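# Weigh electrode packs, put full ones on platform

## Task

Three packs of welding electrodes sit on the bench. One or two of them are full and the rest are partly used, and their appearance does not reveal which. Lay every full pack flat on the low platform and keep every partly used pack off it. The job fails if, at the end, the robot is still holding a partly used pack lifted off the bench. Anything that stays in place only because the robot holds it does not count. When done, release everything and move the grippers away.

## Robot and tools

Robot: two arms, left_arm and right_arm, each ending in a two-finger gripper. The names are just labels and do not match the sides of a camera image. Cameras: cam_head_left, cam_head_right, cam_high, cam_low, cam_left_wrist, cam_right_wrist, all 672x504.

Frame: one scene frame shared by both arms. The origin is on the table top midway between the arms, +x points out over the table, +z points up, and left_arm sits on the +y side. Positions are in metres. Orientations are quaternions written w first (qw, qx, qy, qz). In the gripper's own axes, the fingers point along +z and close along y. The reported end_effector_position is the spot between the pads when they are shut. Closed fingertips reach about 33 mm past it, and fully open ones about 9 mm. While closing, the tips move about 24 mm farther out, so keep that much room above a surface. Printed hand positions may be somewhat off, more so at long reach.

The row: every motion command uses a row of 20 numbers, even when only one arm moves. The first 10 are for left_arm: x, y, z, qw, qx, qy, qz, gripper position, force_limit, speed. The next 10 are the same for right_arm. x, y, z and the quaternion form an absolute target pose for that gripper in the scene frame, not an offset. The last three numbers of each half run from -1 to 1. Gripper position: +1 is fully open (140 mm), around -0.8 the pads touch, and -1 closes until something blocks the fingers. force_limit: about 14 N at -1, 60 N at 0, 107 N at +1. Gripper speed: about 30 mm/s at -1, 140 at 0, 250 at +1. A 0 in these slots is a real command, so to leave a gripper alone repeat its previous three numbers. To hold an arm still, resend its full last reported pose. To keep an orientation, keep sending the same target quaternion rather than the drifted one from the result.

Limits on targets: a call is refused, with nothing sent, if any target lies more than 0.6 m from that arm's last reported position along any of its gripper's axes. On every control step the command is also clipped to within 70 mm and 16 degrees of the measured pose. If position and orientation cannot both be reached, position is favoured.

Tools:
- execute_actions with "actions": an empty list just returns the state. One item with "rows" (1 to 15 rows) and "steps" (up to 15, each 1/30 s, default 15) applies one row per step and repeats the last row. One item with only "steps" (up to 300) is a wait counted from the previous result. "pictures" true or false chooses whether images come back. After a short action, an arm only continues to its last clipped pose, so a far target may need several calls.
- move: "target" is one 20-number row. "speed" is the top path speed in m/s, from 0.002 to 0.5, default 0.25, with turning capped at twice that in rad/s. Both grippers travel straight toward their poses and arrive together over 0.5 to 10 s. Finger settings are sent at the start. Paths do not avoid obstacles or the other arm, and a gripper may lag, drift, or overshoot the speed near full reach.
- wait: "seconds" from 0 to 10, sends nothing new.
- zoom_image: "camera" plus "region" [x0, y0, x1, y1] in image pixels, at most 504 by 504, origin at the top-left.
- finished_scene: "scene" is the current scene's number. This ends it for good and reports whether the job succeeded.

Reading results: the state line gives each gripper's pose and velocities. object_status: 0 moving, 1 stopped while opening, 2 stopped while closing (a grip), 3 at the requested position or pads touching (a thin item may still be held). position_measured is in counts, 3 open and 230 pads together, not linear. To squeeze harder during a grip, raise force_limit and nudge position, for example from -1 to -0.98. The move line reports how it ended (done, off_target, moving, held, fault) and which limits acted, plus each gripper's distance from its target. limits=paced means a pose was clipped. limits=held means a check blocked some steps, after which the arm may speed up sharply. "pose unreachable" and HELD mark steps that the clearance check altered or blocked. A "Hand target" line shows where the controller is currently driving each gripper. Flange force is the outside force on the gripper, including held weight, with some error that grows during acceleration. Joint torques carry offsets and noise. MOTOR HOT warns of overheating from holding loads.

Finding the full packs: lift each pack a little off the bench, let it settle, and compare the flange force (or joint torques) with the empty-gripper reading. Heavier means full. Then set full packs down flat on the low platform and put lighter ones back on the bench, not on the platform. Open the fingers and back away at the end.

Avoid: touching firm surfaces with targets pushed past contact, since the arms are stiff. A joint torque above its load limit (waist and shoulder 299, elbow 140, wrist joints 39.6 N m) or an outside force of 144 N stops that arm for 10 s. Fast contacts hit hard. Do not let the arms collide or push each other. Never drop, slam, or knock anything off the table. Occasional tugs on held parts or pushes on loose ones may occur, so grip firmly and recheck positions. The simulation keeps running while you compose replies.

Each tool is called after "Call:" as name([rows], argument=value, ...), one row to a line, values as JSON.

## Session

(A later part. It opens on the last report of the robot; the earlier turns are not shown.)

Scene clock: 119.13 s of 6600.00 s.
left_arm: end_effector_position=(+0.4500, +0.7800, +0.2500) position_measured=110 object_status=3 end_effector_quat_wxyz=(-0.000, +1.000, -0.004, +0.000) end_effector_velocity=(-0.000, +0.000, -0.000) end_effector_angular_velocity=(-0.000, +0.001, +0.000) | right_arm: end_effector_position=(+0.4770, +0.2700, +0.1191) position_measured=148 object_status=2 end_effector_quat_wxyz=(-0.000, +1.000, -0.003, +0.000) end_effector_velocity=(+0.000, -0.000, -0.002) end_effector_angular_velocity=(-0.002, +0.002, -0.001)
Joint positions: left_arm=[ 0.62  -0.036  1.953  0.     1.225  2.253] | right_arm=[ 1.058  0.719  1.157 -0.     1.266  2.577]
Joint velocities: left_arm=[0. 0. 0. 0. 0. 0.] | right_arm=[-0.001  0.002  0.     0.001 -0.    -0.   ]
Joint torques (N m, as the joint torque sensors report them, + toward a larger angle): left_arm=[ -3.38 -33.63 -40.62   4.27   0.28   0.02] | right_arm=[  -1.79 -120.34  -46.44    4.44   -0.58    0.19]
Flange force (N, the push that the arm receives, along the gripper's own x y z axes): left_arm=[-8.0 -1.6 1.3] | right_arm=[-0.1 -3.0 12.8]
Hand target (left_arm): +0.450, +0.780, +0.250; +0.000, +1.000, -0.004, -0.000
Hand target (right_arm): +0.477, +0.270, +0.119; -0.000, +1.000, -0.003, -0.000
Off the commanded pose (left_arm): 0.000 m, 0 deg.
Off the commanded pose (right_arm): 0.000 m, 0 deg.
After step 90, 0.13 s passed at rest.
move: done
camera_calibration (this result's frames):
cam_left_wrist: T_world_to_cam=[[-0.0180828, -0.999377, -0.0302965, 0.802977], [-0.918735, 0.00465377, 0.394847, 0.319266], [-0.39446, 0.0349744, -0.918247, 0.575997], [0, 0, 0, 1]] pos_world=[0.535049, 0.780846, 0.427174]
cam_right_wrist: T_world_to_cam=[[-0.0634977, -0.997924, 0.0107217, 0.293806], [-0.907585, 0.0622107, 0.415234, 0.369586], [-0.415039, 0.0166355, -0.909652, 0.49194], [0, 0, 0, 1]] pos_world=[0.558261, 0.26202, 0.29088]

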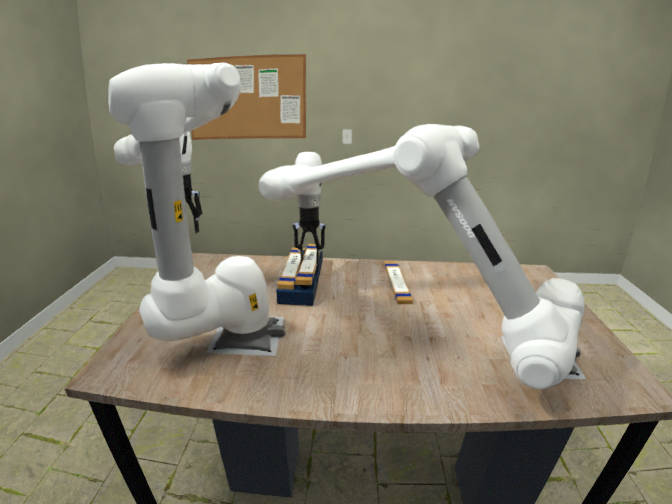

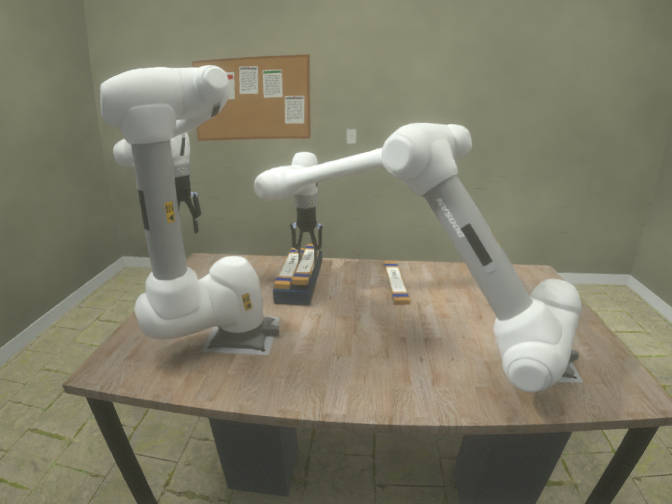

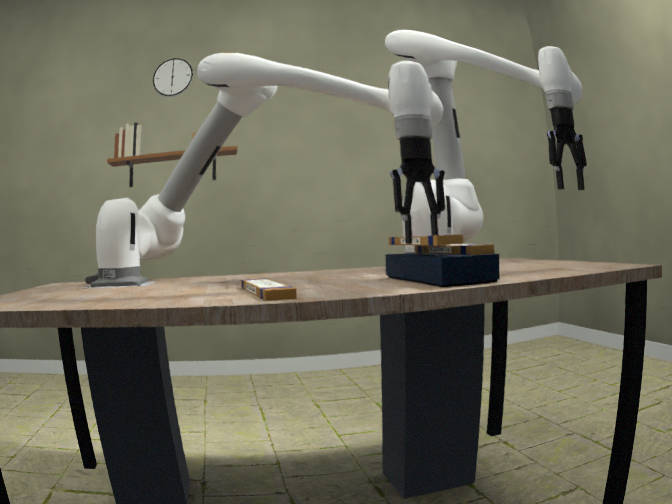

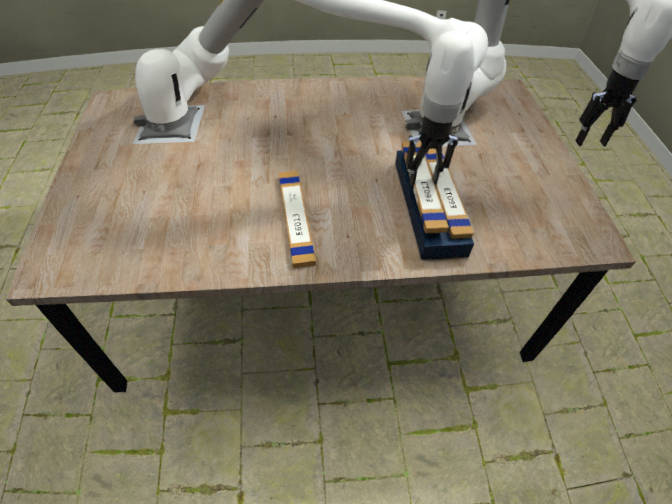

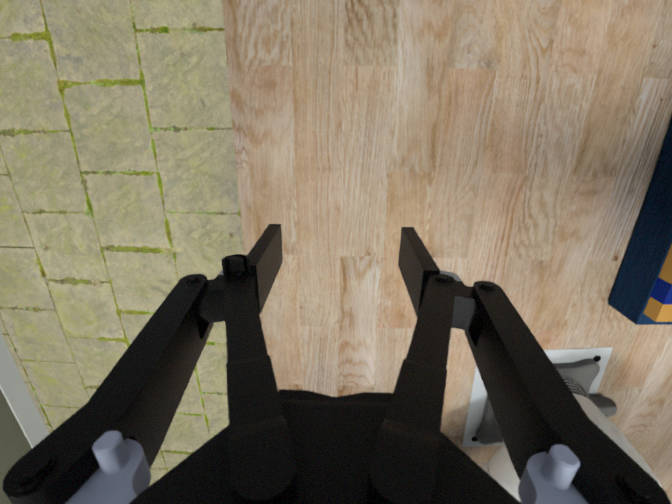

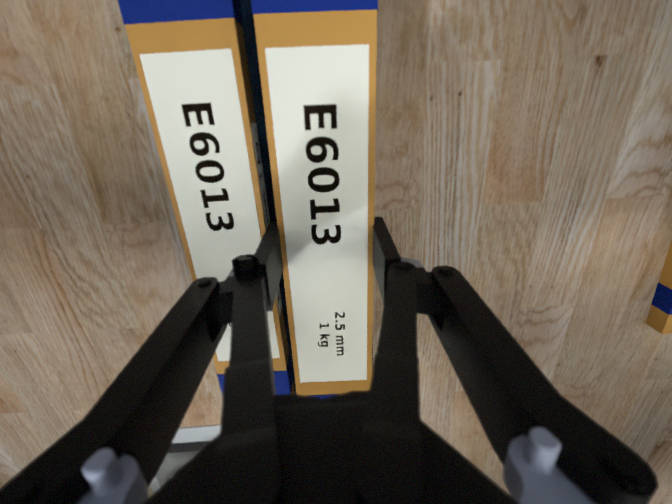

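Call:
move(target=[0.45,0.78,0.25,0,1,-0.0035,0,0.15,0.6,-0.4,0.477,0.271,0.0975,0,1,-0.0035,0,-1,0.6,-0.5], speed=0.04)

Call:
zoom_image(camera="cam_high", region=[370,220,510,290])

Scene clock: 123.30 s of 6600.00 s.
left_arm: end_effector_position=(+0.4500, +0.7800, +0.2500) position_measured=110 object_status=3 end_effector_quat_wxyz=(-0.000, +1.000, -0.003, +0.000) end_effector_velocity=(-0.000, +0.000, -0.000) end_effector_angular_velocity=(-0.000, +0.000, +0.000) | right_arm: end_effector_position=(+0.4770, +0.2710, +0.0976) position_measured=148 object_status=2 end_effector_quat_wxyz=(-0.000, +1.000, -0.004, -0.000) end_effector_velocity=(-0.000, +0.000, -0.001) end_effector_angular_velocity=(+0.000, -0.000, -0.000)
Joint positions: left_arm=[ 0.62  -0.036  1.953 -0.     1.225  2.253] | right_arm=[1.058 0.732 1.174 0.    1.236 2.578]
Joint velocities: left_arm=[0. 0. 0. 0. 0. 0.] | right_arm=[ 0.     0.001  0.001  0.    -0.002  0.001]
Joint torques (N m, as the joint torque sensors report them, + toward a larger angle): left_arm=[ -3.07 -33.48 -40.39   4.05   0.55  -0.02] | right_arm=[  -1.74 -123.59  -46.11    4.48   -0.35    0.09]
Flange force (N, the push that the arm receives, along the gripper's own x y z axes): left_arm=[-7.8 -1.3 1.5] | right_arm=[1.4 -5.7 14.5]
Hand target (left_arm): +0.450, +0.780, +0.250; +0.000, +1.000, -0.003, -0.000
Hand target (right_arm): +0.477, +0.271, +0.097; -0.000, +1.000, -0.003, -0.000
Off the commanded pose (left_arm): 0.000 m, 0 deg.
Off the commanded pose (right_arm): 0.000 m, 0 deg.
After step 90, 0.33 s passed at rest.
move: done
camera_calibration (this result's frames):
cam_left_wrist: T_world_to_cam=[[-0.0180807, -0.999377, -0.0302971, 0.802978], [-0.918737, 0.00465175, 0.394843, 0.31927], [-0.394456, 0.0349741, -0.918249, 0.575995], [0, 0, 0, 1]] pos_world=[0.535048, 0.780848, 0.427174]
cam_right_wrist: T_world_to_cam=[[-0.063591, -0.997919, 0.0107147, 0.295037], [-0.907569, 0.0622922, 0.415257, 0.378479], [-0.41506, 0.0166822, -0.909641, 0.472382], [0, 0, 0, 1]] pos_world=[0.558325, 0.262967, 0.269371]

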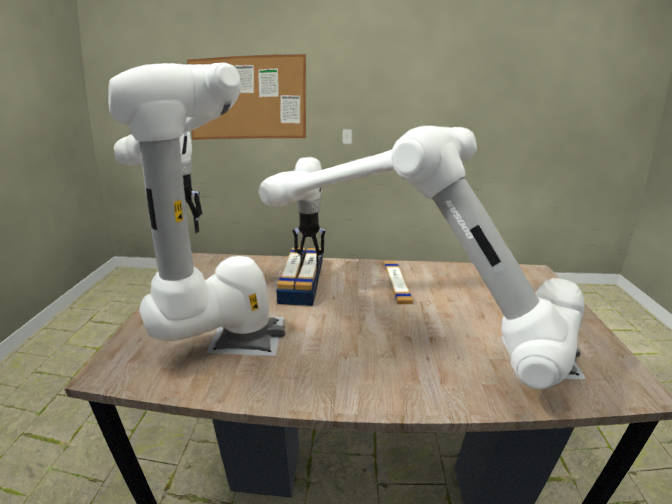

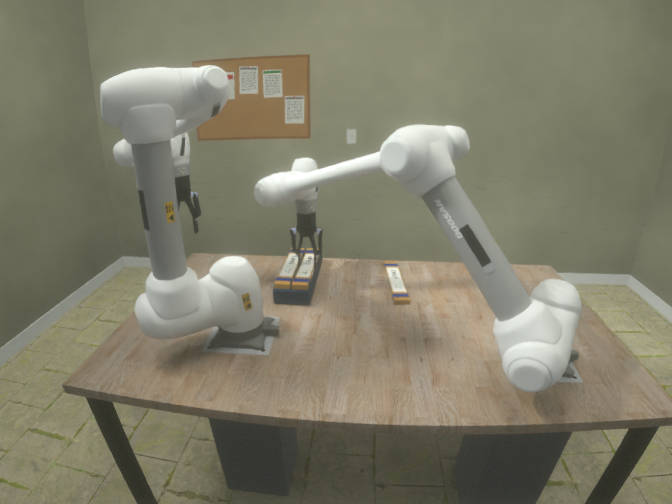

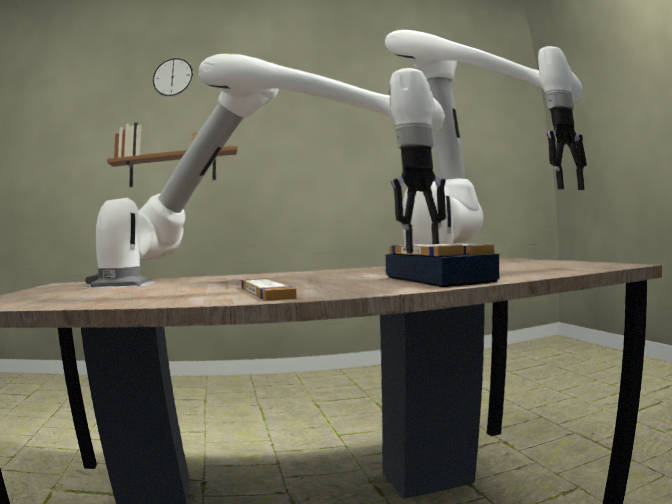

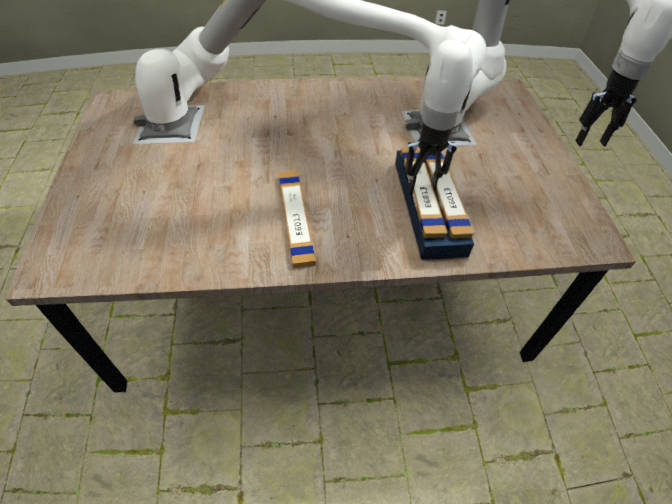

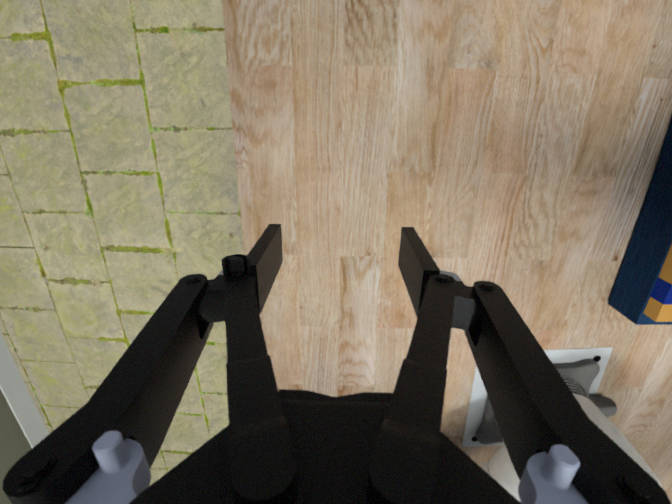

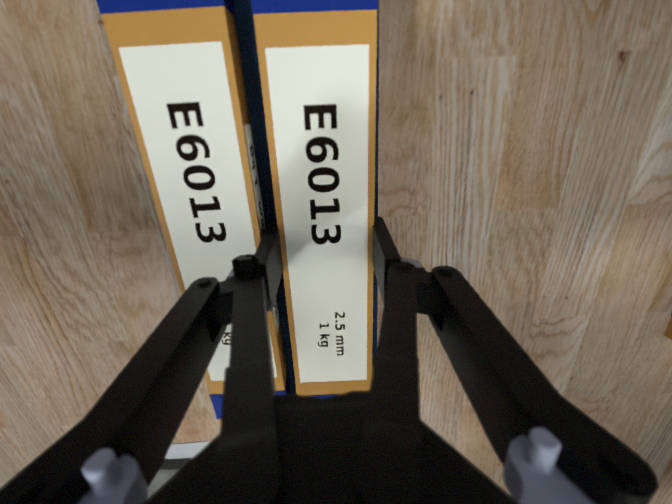

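Region (370, 220, 510, 290) of cam_high's 672x504 image, scaled by 3.600, with more detail than that image has.

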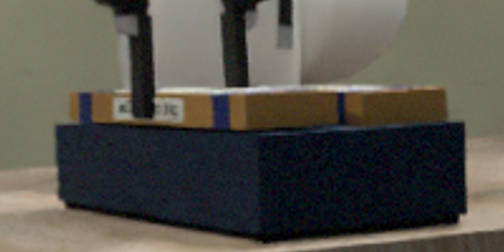

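Looks near contact; step down carefully.

Call:
execute_actions([
  {"rows":[[0.45,0.78,0.25,0,1,-0.0035,0,0.15,0.6,-0.4,0.477,0.271,0.0967,0,1,-0.0035,0,-1,0.6,-0.5]],"steps":8},
], pictures=false)

Scene clock: 126.50 s of 6600.00 s.
left_arm: end_effector_position=(+0.4500, +0.7800, +0.2500) position_measured=110 object_status=3 end_effector_quat_wxyz=(-0.000, +1.000, -0.004, +0.000) end_effector_velocity=(+0.000, +0.000, +0.000) end_effector_angular_velocity=(+0.000, -0.001, +0.000) | right_arm: end_effector_position=(+0.4770, +0.2710, +0.0967) position_measured=148 object_status=2 end_effector_quat_wxyz=(-0.000, +1.000, -0.004, -0.000) end_effector_velocity=(+0.001, -0.000, -0.000) end_effector_angular_velocity=(-0.000, -0.000, -0.001)
Joint positions: left_arm=[ 0.62  -0.036  1.953  0.     1.225  2.253] | right_arm=[1.058 0.732 1.174 0.    1.235 2.578]
Joint velocities: left_arm=[ 0.     0.    -0.001 -0.    -0.    -0.   ] | right_arm=[-0.001  0.001 -0.    -0.    -0.     0.   ]
Joint torques (N m, as the joint torque sensors report them, + toward a larger angle): left_arm=[  1.18 -35.54 -41.33   4.29   0.28   0.08] | right_arm=[  -3.02 -120.69  -46.78    4.5    -0.13    0.26]
Flange force (N, the push that the arm receives, along the gripper's own x y z axes): left_arm=[-0.6 4.2 3.4] | right_arm=[-2.9 -0.2 13.4]
Hand target (left_arm): +0.450, +0.780, +0.250; +0.000, +1.000, -0.003, -0.000
Hand target (right_arm): +0.477, +0.271, +0.097; +0.000, +1.000, -0.003, -0.000
Off the commanded pose (left_arm): 0.000 m, 0 deg.
Off the commanded pose (right_arm): 0.000 m, 0 deg.
Steps of this call (steps 1 to 88: nothing new was sent; steps 89 to 96: all 8 steps of this action). Readings (end_effector_position | what the end effector reports):
89: left_arm (+0.4500, +0.7800, +0.2500) | right_arm (+0.4770, +0.2710, +0.0975) | left_arm position_measured=110 object_status=3 | right_arm position_measured=148 object_status=2
90: left_arm (+0.4500, +0.7800, +0.2500) | right_arm (+0.4770, +0.2710, +0.0973) | left_arm position_measured=110 object_status=3 | right_arm position_measured=148 object_status=2
92: left_arm (+0.4500, +0.7800, +0.2500) | right_arm (+0.4770, +0.2710, +0.0969) | left_arm position_measured=110 object_status=3 | right_arm position_measured=148 object_status=2
96: the state above

Call:
execute_actions([
  {"rows":[[0.45,0.78,0.25,0,1,-0.0035,0,0.15,0.6,-0.4,0.477,0.271,0.0959,0,1,-0.0035,0,-1,0.6,-0.5]],"steps":8},
], pictures=false)

Scene clock: 128.83 s of 6600.00 s.
left_arm: end_effector_position=(+0.4500, +0.7800, +0.2500) position_measured=110 object_status=3 end_effector_quat_wxyz=(-0.000, +1.000, -0.004, +0.000) end_effector_velocity=(+0.000, +0.000, +0.000) end_effector_angular_velocity=(+0.000, -0.001, +0.000) | right_arm: end_effector_position=(+0.4770, +0.2710, +0.0959) position_measured=148 object_status=2 end_effector_quat_wxyz=(+0.000, +1.000, -0.003, +0.000) end_effector_velocity=(+0.000, -0.000, -0.001) end_effector_angular_velocity=(-0.001, -0.001, +0.001)
Joint positions: left_arm=[ 0.62  -0.036  1.953  0.     1.225  2.253] | right_arm=[ 1.058  0.733  1.175 -0.     1.234  2.578]
Joint velocities: left_arm=[ 0.  0. -0. -0. -0. -0.] | right_arm=[ 0.     0.001  0.    -0.002 -0.001 -0.   ]
Joint torques (N m, as the joint torque sensors report them, + toward a larger angle): left_arm=[ -2.79 -33.92 -40.95   4.39   0.36  -0.09] | right_arm=[  -1.66 -123.02  -46.59    4.48   -0.23    0.1 ]
Flange force (N, the push that the arm receives, along the gripper's own x y z axes): left_arm=[-7.6 -0.9 2.2] | right_arm=[0.2 -3.3 14.7]
Hand target (left_arm): +0.450, +0.780, +0.250; +0.000, +1.000, -0.003, -0.000
Hand target (right_arm): +0.477, +0.271, +0.096; +0.000, +1.000, -0.003, -0.000
Off the commanded pose (left_arm): 0.000 m, 0 deg.
Off the commanded pose (right_arm): 0.000 m, 0 deg.
Steps of this call (steps 1 to 62: nothing new was sent; steps 63 to 70: all 8 steps of this action). Readings (end_effector_position | what the end effector reports):
63: left_arm (+0.4500, +0.7800, +0.2500) | right_arm (+0.4770, +0.2710, +0.0967) | left_arm position_measured=110 object_status=3 | right_arm position_measured=148 object_status=2
64: left_arm (+0.4500, +0.7800, +0.2500) | right_arm (+0.4770, +0.2710, +0.0965) | left_arm position_measured=110 object_status=3 | right_arm position_measured=148 object_status=2
66: left_arm (+0.4500, +0.7800, +0.2500) | right_arm (+0.4770, +0.2710, +0.0961) | left_arm position_measured=110 object_status=3 | right_arm position_measured=148 object_status=2
70: the state above

Call:
execute_actions([
  {"rows":[[0.45,0.78,0.25,0,1,-0.0035,0,0.15,0.6,-0.4,0.477,0.271,0.0952,0,1,-0.0035,0,-1,0.6,-0.5]],"steps":8},
], pictures=false)

Call:
execute_actions([
  {"rows":[[0.45,0.78,0.25,0,1,-0.0035,0,0.15,0.6,-0.4,0.477,0.271,0.0952,0,1,-0.0035,0,-0.04,0.6,-0.7]],"steps":10},
], pictures=false)

Call:
move(target=[0.45,0.78,0.25,0,1,-0.0035,0,0.15,0.6,-0.4,0.477,0.271,0.122,0,1,-0.0035,0,-0.04,0.6,-0.7], speed=0.07)

Call:
move(target=[0.42,0.82,0.25,0,1,-0.0035,0,0.15,0.6,-0.4,0.478,0.345,0.120,0,1,-0.0035,0,-0.04,0.6,-0.7], speed=0.12)

Scene clock: 135.27 s of 6600.00 s.
left_arm: end_effector_position=(+0.4500, +0.7800, +0.2500) position_measured=110 object_status=3 end_effector_quat_wxyz=(-0.000, +1.000, -0.003, +0.000) end_effector_velocity=(+0.000, -0.000, -0.000) end_effector_angular_velocity=(+0.001, +0.000, -0.002) | right_arm: end_effector_position=(+0.4770, +0.2710, +0.0953) position_measured=148 object_status=2 end_effector_quat_wxyz=(-0.000, +1.000, -0.003, +0.000) end_effector_velocity=(-0.000, +0.002, +0.000) end_effector_angular_velocity=(+0.003, -0.001, +0.001)
Joint positions: left_arm=[ 0.62  -0.036  1.953 -0.     1.225  2.253] | right_arm=[ 1.058  0.733  1.176 -0.     1.233  2.578]
Joint velocities: left_arm=[-0.002  0.     0.     0.001 -0.     0.   ] | right_arm=[ 0.001  0.001 -0.001  0.001 -0.003 -0.   ]
Joint torques (N m, as the joint torque sensors report them, + toward a larger angle): left_arm=[ -1.11 -35.13 -40.78   4.28   0.33   0.7 ] | right_arm=[  -2.79 -120.7   -44.82    4.41   -0.45   -0.24]
Flange force (N, the push that the arm receives, along the gripper's own x y z axes): left_arm=[-2.6 1.6 2.6] | right_arm=[-0.5 -5.6 11.1]
Hand target (left_arm): +0.450, +0.780, +0.250; +0.000, +1.000, -0.003, -0.000
Hand target (right_arm): +0.477, +0.271, +0.095; +0.000, +1.000, -0.003, -0.000
Off the commanded pose (left_arm): 0.000 m, 0 deg.
Off the commanded pose (right_arm): 0.000 m, 0 deg.
Steps of this call (steps 1 to 90: nothing new was sent; then 3.17 s passed at rest; steps 91 to 98: all 8 steps of this action). Readings (end_effector_position | what the end effector reports):
91: left_arm (+0.4500, +0.7800, +0.2500) | right_arm (+0.4770, +0.2710, +0.0959) | left_arm position_measured=110 object_status=3 | right_arm position_measured=148 object_status=2
92: left_arm (+0.4500, +0.7800, +0.2500) | right_arm (+0.4770, +0.2710, +0.0958) | left_arm position_measured=110 object_status=3 | right_arm position_measured=148 object_status=2
94: left_arm (+0.4500, +0.7800, +0.2500) | right_arm (+0.4770, +0.2710, +0.0953) | left_arm position_measured=110 object_status=3 | right_arm position_measured=148 object_status=2
98: the state above

Scene clock: 135.60 s of 6600.00 s.
left_arm: end_effector_position=(+0.4500, +0.7800, +0.2500) position_measured=110 object_status=3 end_effector_quat_wxyz=(-0.000, +1.000, -0.003, +0.000) end_effector_velocity=(+0.000, +0.000, +0.001) end_effector_angular_velocity=(-0.000, -0.000, +0.000) | right_arm: end_effector_position=(+0.4770, +0.2710, +0.0952) position_measured=134 object_status=0 end_effector_quat_wxyz=(+0.000, +1.000, -0.003, -0.000) end_effector_velocity=(+0.000, -0.000, -0.002) end_effector_angular_velocity=(-0.002, -0.000, +0.000)
Joint positions: left_arm=[ 0.62  -0.036  1.953 -0.     1.225  2.253] | right_arm=[ 1.058  0.733  1.176 -0.     1.233  2.578]
Joint velocities: left_arm=[ 0.     0.    -0.001 -0.     0.001 -0.   ] | right_arm=[ 0.     0.002  0.    -0.001  0.     0.   ]
Joint torques (N m, as the joint torque sensors report them, + toward a larger angle): left_arm=[ -0.38 -34.75 -41.23   4.15   0.32   0.28] | right_arm=[  -3.12 -110.16  -41.29    4.7    -0.13   -0.11]
Flange force (N, the push that the arm receives, along the gripper's own x y z axes): left_arm=[-3.5 2.7 2.8] | right_arm=[-4.6 0.9 2.3]
Hand target (left_arm): +0.450, +0.780, +0.250; +0.000, +1.000, -0.003, -0.000
Hand target (right_arm): +0.477, +0.271, +0.095; -0.000, +1.000, -0.003, -0.000
Off the commanded pose (left_arm): 0.000 m, 0 deg.
Off the commanded pose (right_arm): 0.000 m, 0 deg.
Steps of this call (steps 1 to 10: all 10 steps of this action). Readings (end_effector_position | what the end effector reports):
1: left_arm (+0.4500, +0.7800, +0.2500) | right_arm (+0.4770, +0.2710, +0.0952) | left_arm position_measured=110 object_status=3 | right_arm position_measured=148 object_status=0
2: left_arm (+0.4500, +0.7800, +0.2500) | right_arm (+0.4770, +0.2710, +0.0952) | left_arm position_measured=110 object_status=3 | right_arm position_measured=148 object_status=0
4: left_arm (+0.4500, +0.7800, +0.2500) | right_arm (+0.4770, +0.2710, +0.0952) | left_arm position_measured=110 object_status=3 | right_arm position_measured=140 object_status=0
8: left_arm (+0.4500, +0.7800, +0.2500) | right_arm (+0.4770, +0.2710, +0.0952) | left_arm position_measured=110 object_status=3 | right_arm position_measured=134 object_status=0
10: the state above

Scene clock: 136.60 s of 6600.00 s.
left_arm: end_effector_position=(+0.4500, +0.7800, +0.2500) position_measured=110 object_status=3 end_effector_quat_wxyz=(-0.000, +1.000, -0.003, +0.000) end_effector_velocity=(+0.000, -0.000, +0.000) end_effector_angular_velocity=(+0.000, -0.000, -0.000) | right_arm: end_effector_position=(+0.4770, +0.2710, +0.1219) position_measured=134 object_status=3 end_effector_quat_wxyz=(+0.000, +1.000, -0.004, -0.000) end_effector_velocity=(+0.000, -0.001, -0.000) end_effector_angular_velocity=(-0.002, +0.001, +0.000)
Joint positions: left_arm=[ 0.62  -0.036  1.953 -0.     1.225  2.253] | right_arm=[ 1.058  0.719  1.151 -0.     1.272  2.578]
Joint velocities: left_arm=[-0. -0. -0.  0. -0. -0.] | right_arm=[-0.     0.     0.    -0.001  0.002 -0.   ]
Joint torques (N m, as the joint torque sensors report them, + toward a larger angle): left_arm=[ -1.85 -34.39 -41.55   3.97   0.56   0.1 ] | right_arm=[  -3.09 -109.84  -40.87    4.54   -0.34    0.12]
Flange force (N, the push that the arm receives, along the gripper's own x y z axes): left_arm=[-6.0 1.1 3.5] | right_arm=[-1.9 -2.2 2.2]
Hand target (left_arm): +0.450, +0.780, +0.250; +0.000, +1.000, -0.003, +0.000
Hand target (right_arm): +0.477, +0.271, +0.122; +0.000, +1.000, -0.004, +0.000
Off the commanded pose (left_arm): 0.000 m, 0 deg.
Off the commanded pose (right_arm): 0.000 m, 0 deg.
move: done
camera_calibration (this result's frames):
cam_left_wrist: T_world_to_cam=[[-0.018081, -0.999378, -0.0302931, 0.802975], [-0.918735, 0.00465345, 0.394847, 0.319266], [-0.39446, 0.0349706, -0.918247, 0.575996], [0, 0, 0, 1]] pos_world=[0.535046, 0.780847, 0.42717]
cam_right_wrist: T_world_to_cam=[[-0.0636092, -0.997917, 0.0107826, 0.294802], [-0.907564, 0.0623368, 0.415262, 0.368335], [-0.415069, 0.0166286, -0.909638, 0.494556], [0, 0, 0, 1]] pos_world=[0.558314, 0.263003, 0.293733]

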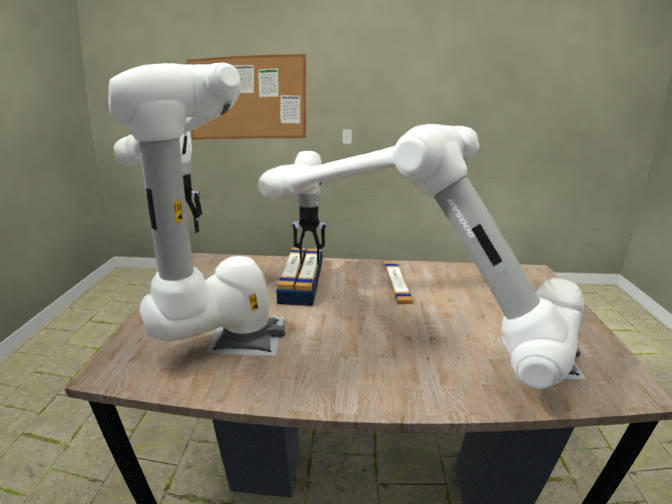

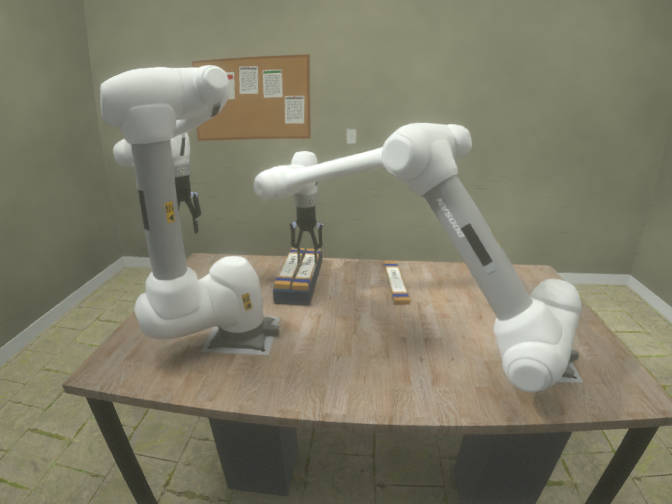

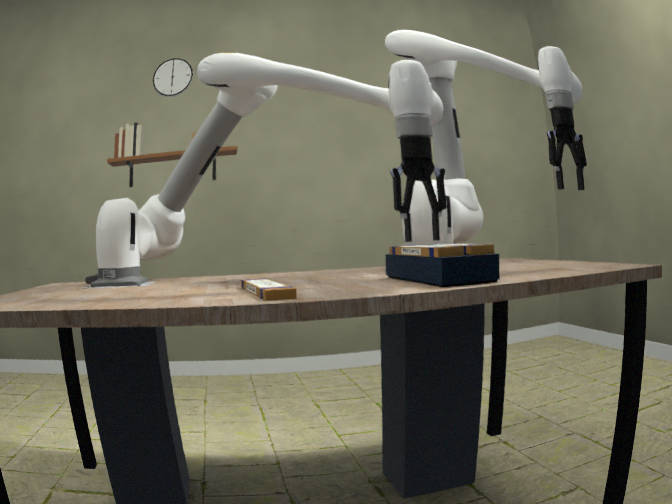

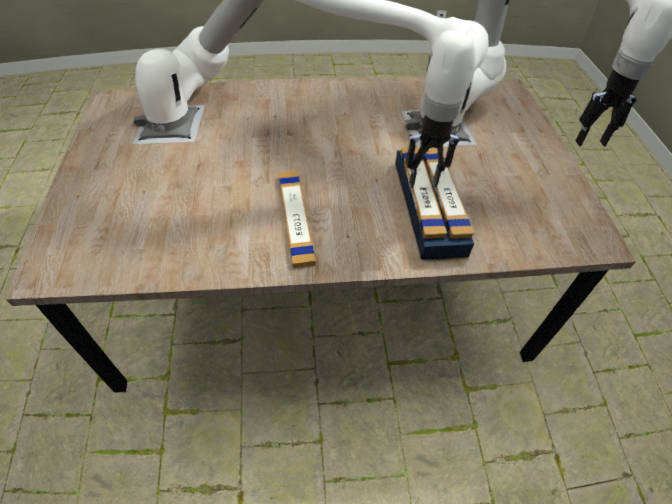

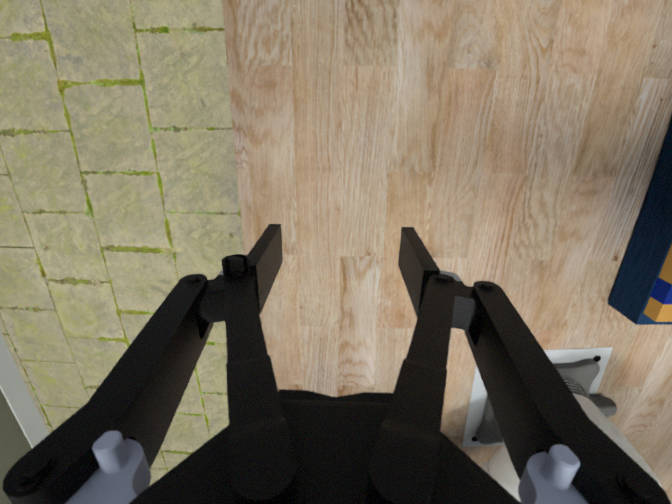

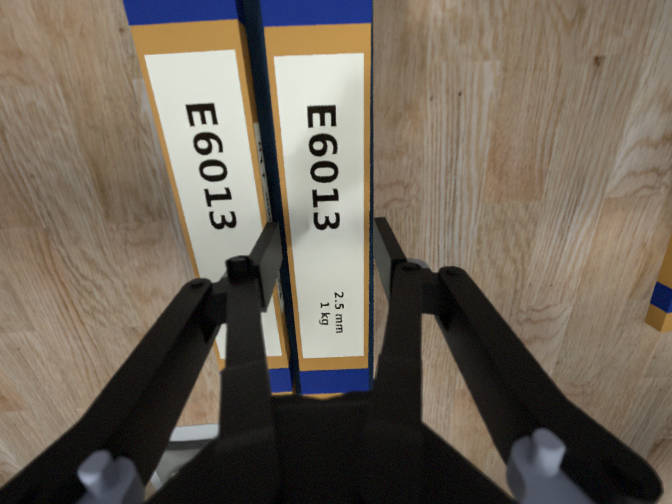

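Scene clock: 137.60 s of 6600.00 s.
left_arm: end_effector_position=(+0.4200, +0.8199, +0.2500) position_measured=110 object_status=3 end_effector_quat_wxyz=(+0.000, +1.000, -0.004, -0.000) end_effector_velocity=(-0.000, +0.000, -0.000) end_effector_angular_velocity=(-0.001, -0.001, +0.001) | right_arm: end_effector_position=(+0.4780, +0.3449, +0.1199) position_measured=134 object_status=3 end_effector_quat_wxyz=(-0.000, +1.000, -0.004, +0.000) end_effector_velocity=(+0.001, +0.001, +0.001) end_effector_angular_velocity=(+0.001, -0.000, -0.000)
Joint positions: left_arm=[ 0.718 -0.024  1.941  0.     1.225  2.351] | right_arm=[ 1.097  0.837  0.942 -0.     1.363  2.617]
Joint velocities: left_arm=[ 0.001  0.     0.    -0.001  0.     0.001] | right_arm=[-0.     0.001 -0.005  0.     0.003  0.   ]
Joint torques (N m, as the joint torque sensors report them, + toward a larger angle): left_arm=[ -0.6  -36.28 -40.09   4.33   0.75   0.27] | right_arm=[  -4.54 -123.93  -42.04    4.7    -0.7     0.  ]
Flange force (N, the push that the arm receives, along the gripper's own x y z axes): left_arm=[-2.2 1.1 2.3] | right_arm=[0.2 -9.4 2.2]
Hand target (left_arm): +0.420, +0.820, +0.250; +0.000, +1.000, -0.004, -0.000
Hand target (right_arm): +0.478, +0.345, +0.120; +0.000, +1.000, -0.004, +0.000
Off the commanded pose (left_arm): 0.000 m, 0 deg.
Off the commanded pose (right_arm): 0.000 m, 0 deg.
move: done
camera_calibration (this result's frames):
cam_left_wrist: T_world_to_cam=[[-0.0181218, -0.999377, -0.0302716, 0.842368], [-0.918663, 0.00469301, 0.395015, 0.291434], [-0.394627, 0.0349678, -0.918176, 0.562837], [0, 0, 0, 1]] pos_world=[0.505106, 0.820795, 0.427162]
cam_right_wrist: T_world_to_cam=[[-0.0636743, -0.997914, 0.0106856, 0.368702], [-0.907583, 0.0623567, 0.415216, 0.365494], [-0.415016, 0.0167405, -0.90966, 0.491899], [0, 0, 0, 1]] pos_world=[0.559339, 0.336907, 0.291762]

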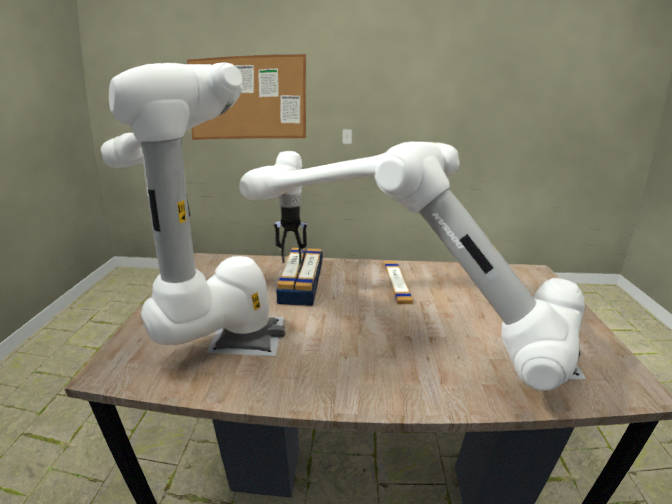

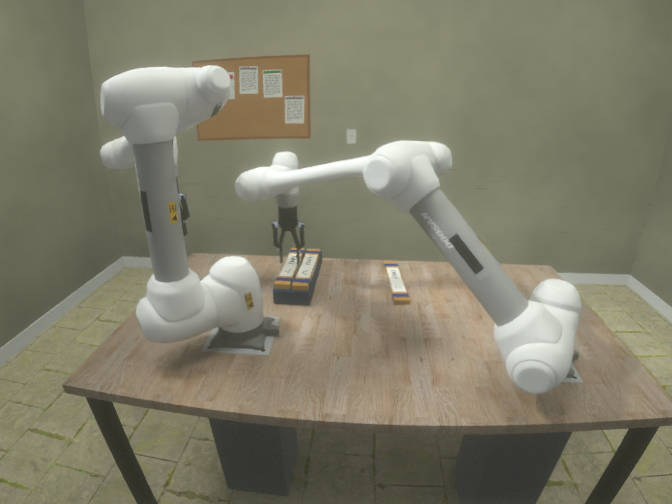

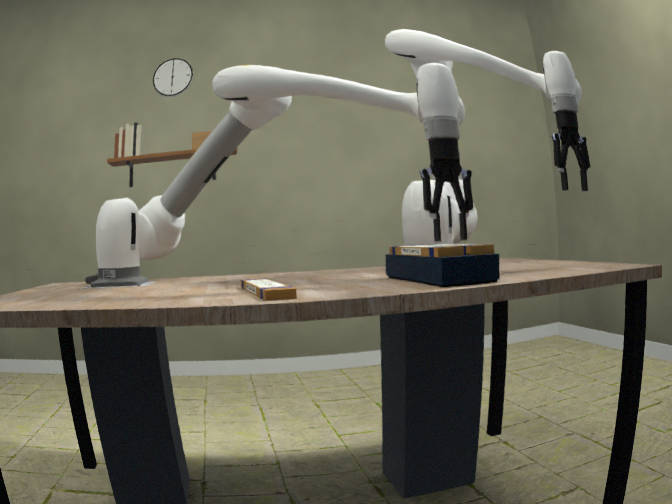

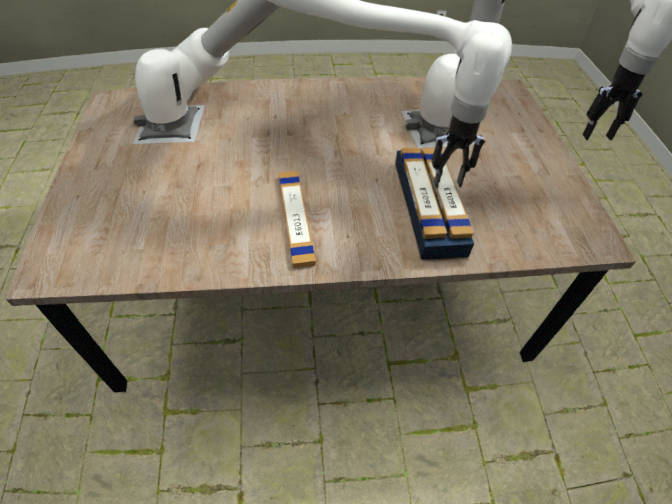

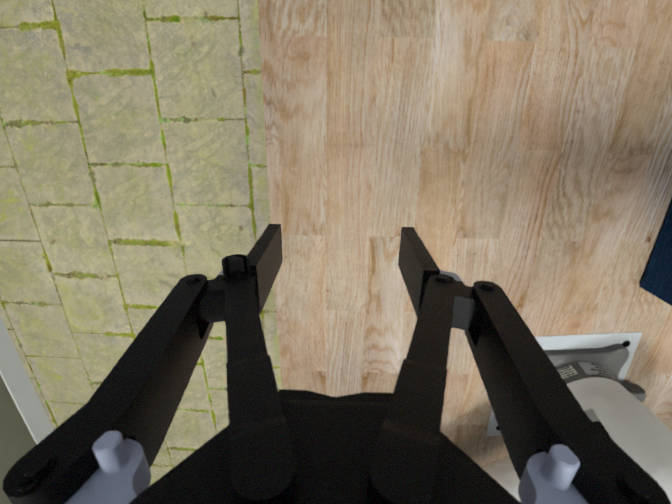

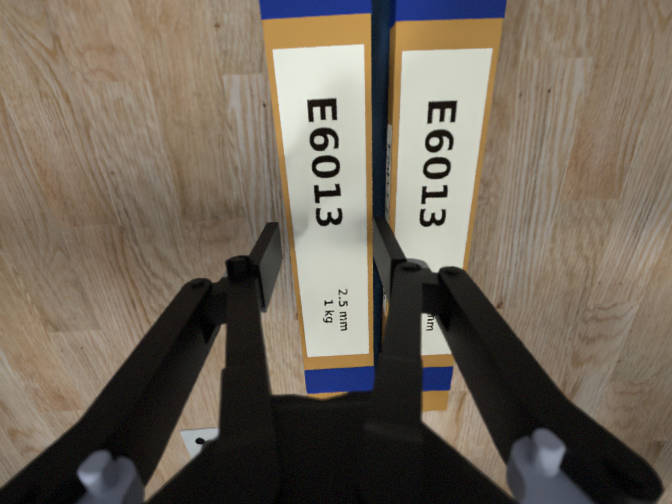

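Call:
move(target=[0.42,0.82,0.25,0,1,-0.0035,0,0.15,0.6,-0.4,0.481,0.3447,0.096,0,1,0.002,0,-0.04,0.6,-0.7], speed=0.03)

Scene clock: 142.10 s of 6600.00 s.
left_arm: end_effector_position=(+0.4200, +0.8200, +0.2500) position_measured=110 object_status=3 end_effector_quat_wxyz=(-0.000, +1.000, -0.004, +0.000) end_effector_velocity=(-0.000, -0.000, +0.000) end_effector_angular_velocity=(+0.000, +0.000, -0.001) | right_arm: end_effector_position=(+0.4810, +0.3447, +0.0961) position_measured=134 object_status=3 end_effector_quat_wxyz=(+0.000, +1.000, +0.002, +0.000) end_effector_velocity=(-0.001, +0.001, -0.000) end_effector_angular_velocity=(+0.002, +0.001, -0.000)
Joint positions: left_arm=[ 0.718 -0.024  1.941 -0.     1.224  2.351] | right_arm=[ 1.095  0.849  0.962 -0.     1.33   2.603]
Joint velocities: left_arm=[-0.001 -0.     0.     0.     0.001  0.   ] | right_arm=[ 0.    -0.     0.001  0.001 -0.001  0.   ]
Joint torques (N m, as the joint torque sensors report them, + toward a larger angle): left_arm=[ -1.43 -36.69 -40.94   4.15   0.25   0.13] | right_arm=[  -1.22 -121.73  -41.8     4.52   -0.39   -0.02]
Flange force (N, the push that the arm receives, along the gripper's own x y z axes): left_arm=[-3.5 0.5 2.7] | right_arm=[-0.2 -2.9 2.1]
Hand target (left_arm): +0.420, +0.820, +0.250; +0.000, +1.000, -0.004, -0.000
Hand target (right_arm): +0.481, +0.345, +0.096; -0.000, +1.000, +0.002, -0.000
Off the commanded pose (left_arm): 0.000 m, 0 deg.
Off the commanded pose (right_arm): 0.000 m, 0 deg.
After step 90, 0.43 s passed at rest.
move: done
camera_calibration (this result's frames):
cam_left_wrist: T_world_to_cam=[[-0.0180809, -0.999377, -0.0303052, 0.842437], [-0.91874, 0.00464891, 0.394837, 0.291546], [-0.39445, 0.0349816, -0.918251, 0.562769], [0, 0, 0, 1]] pos_world=[0.505071, 0.820871, 0.427181]
cam_right_wrist: T_world_to_cam=[[-0.0525708, -0.998559, 0.0107731, 0.363763], [-0.908232, 0.0522947, 0.415186, 0.381898], [-0.415152, 0.0120422, -0.909673, 0.473095], [0, 0, 0, 1]] pos_world=[0.562381, 0.337571, 0.267884]

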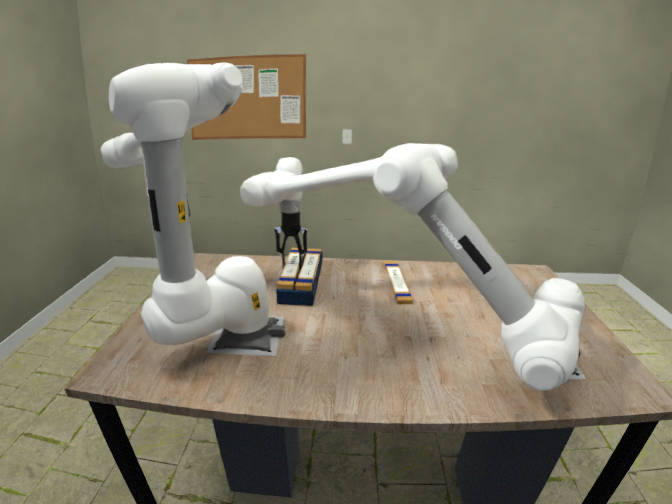

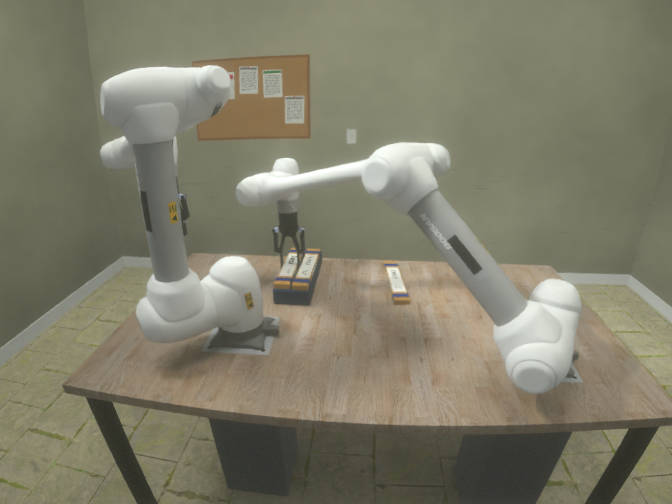

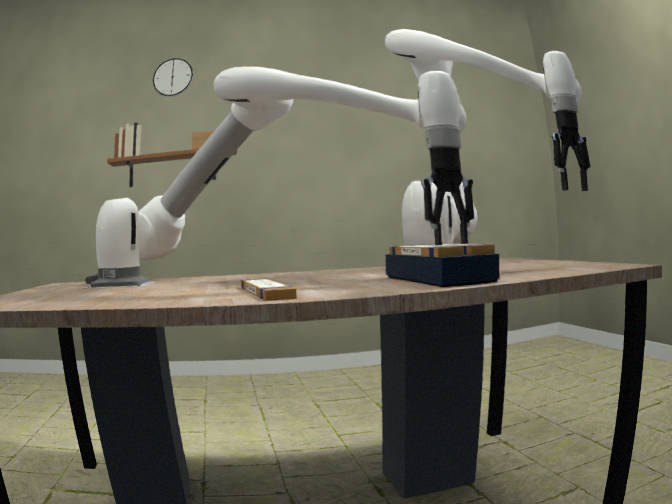

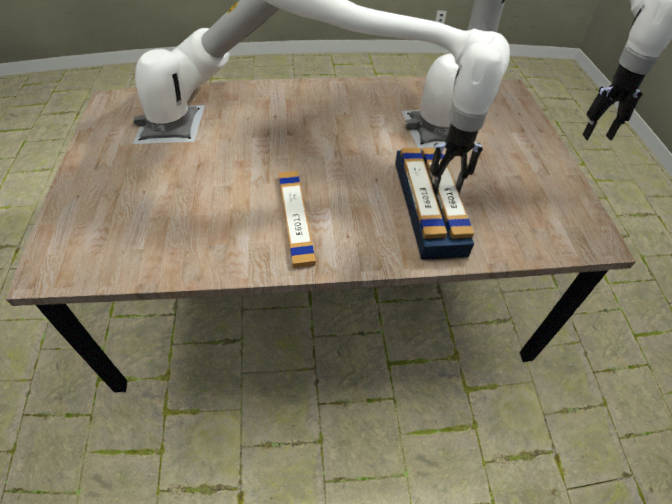

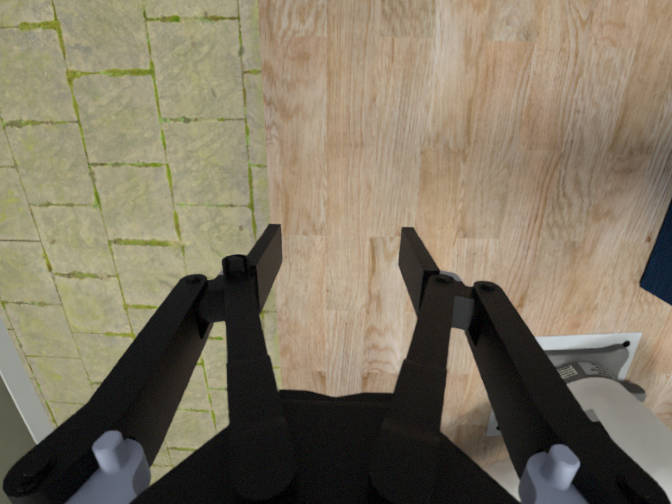

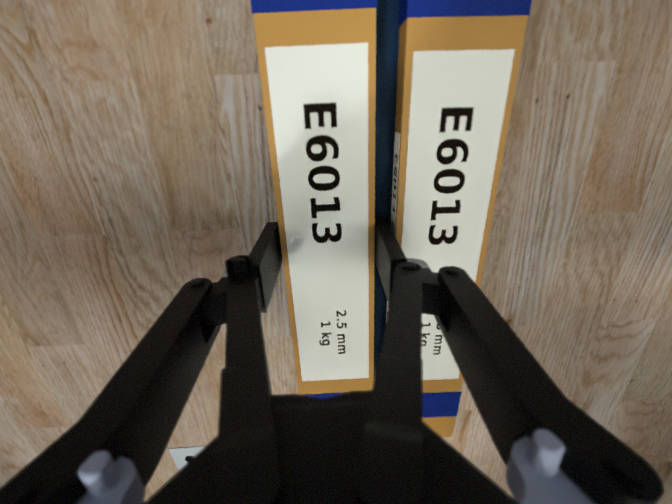

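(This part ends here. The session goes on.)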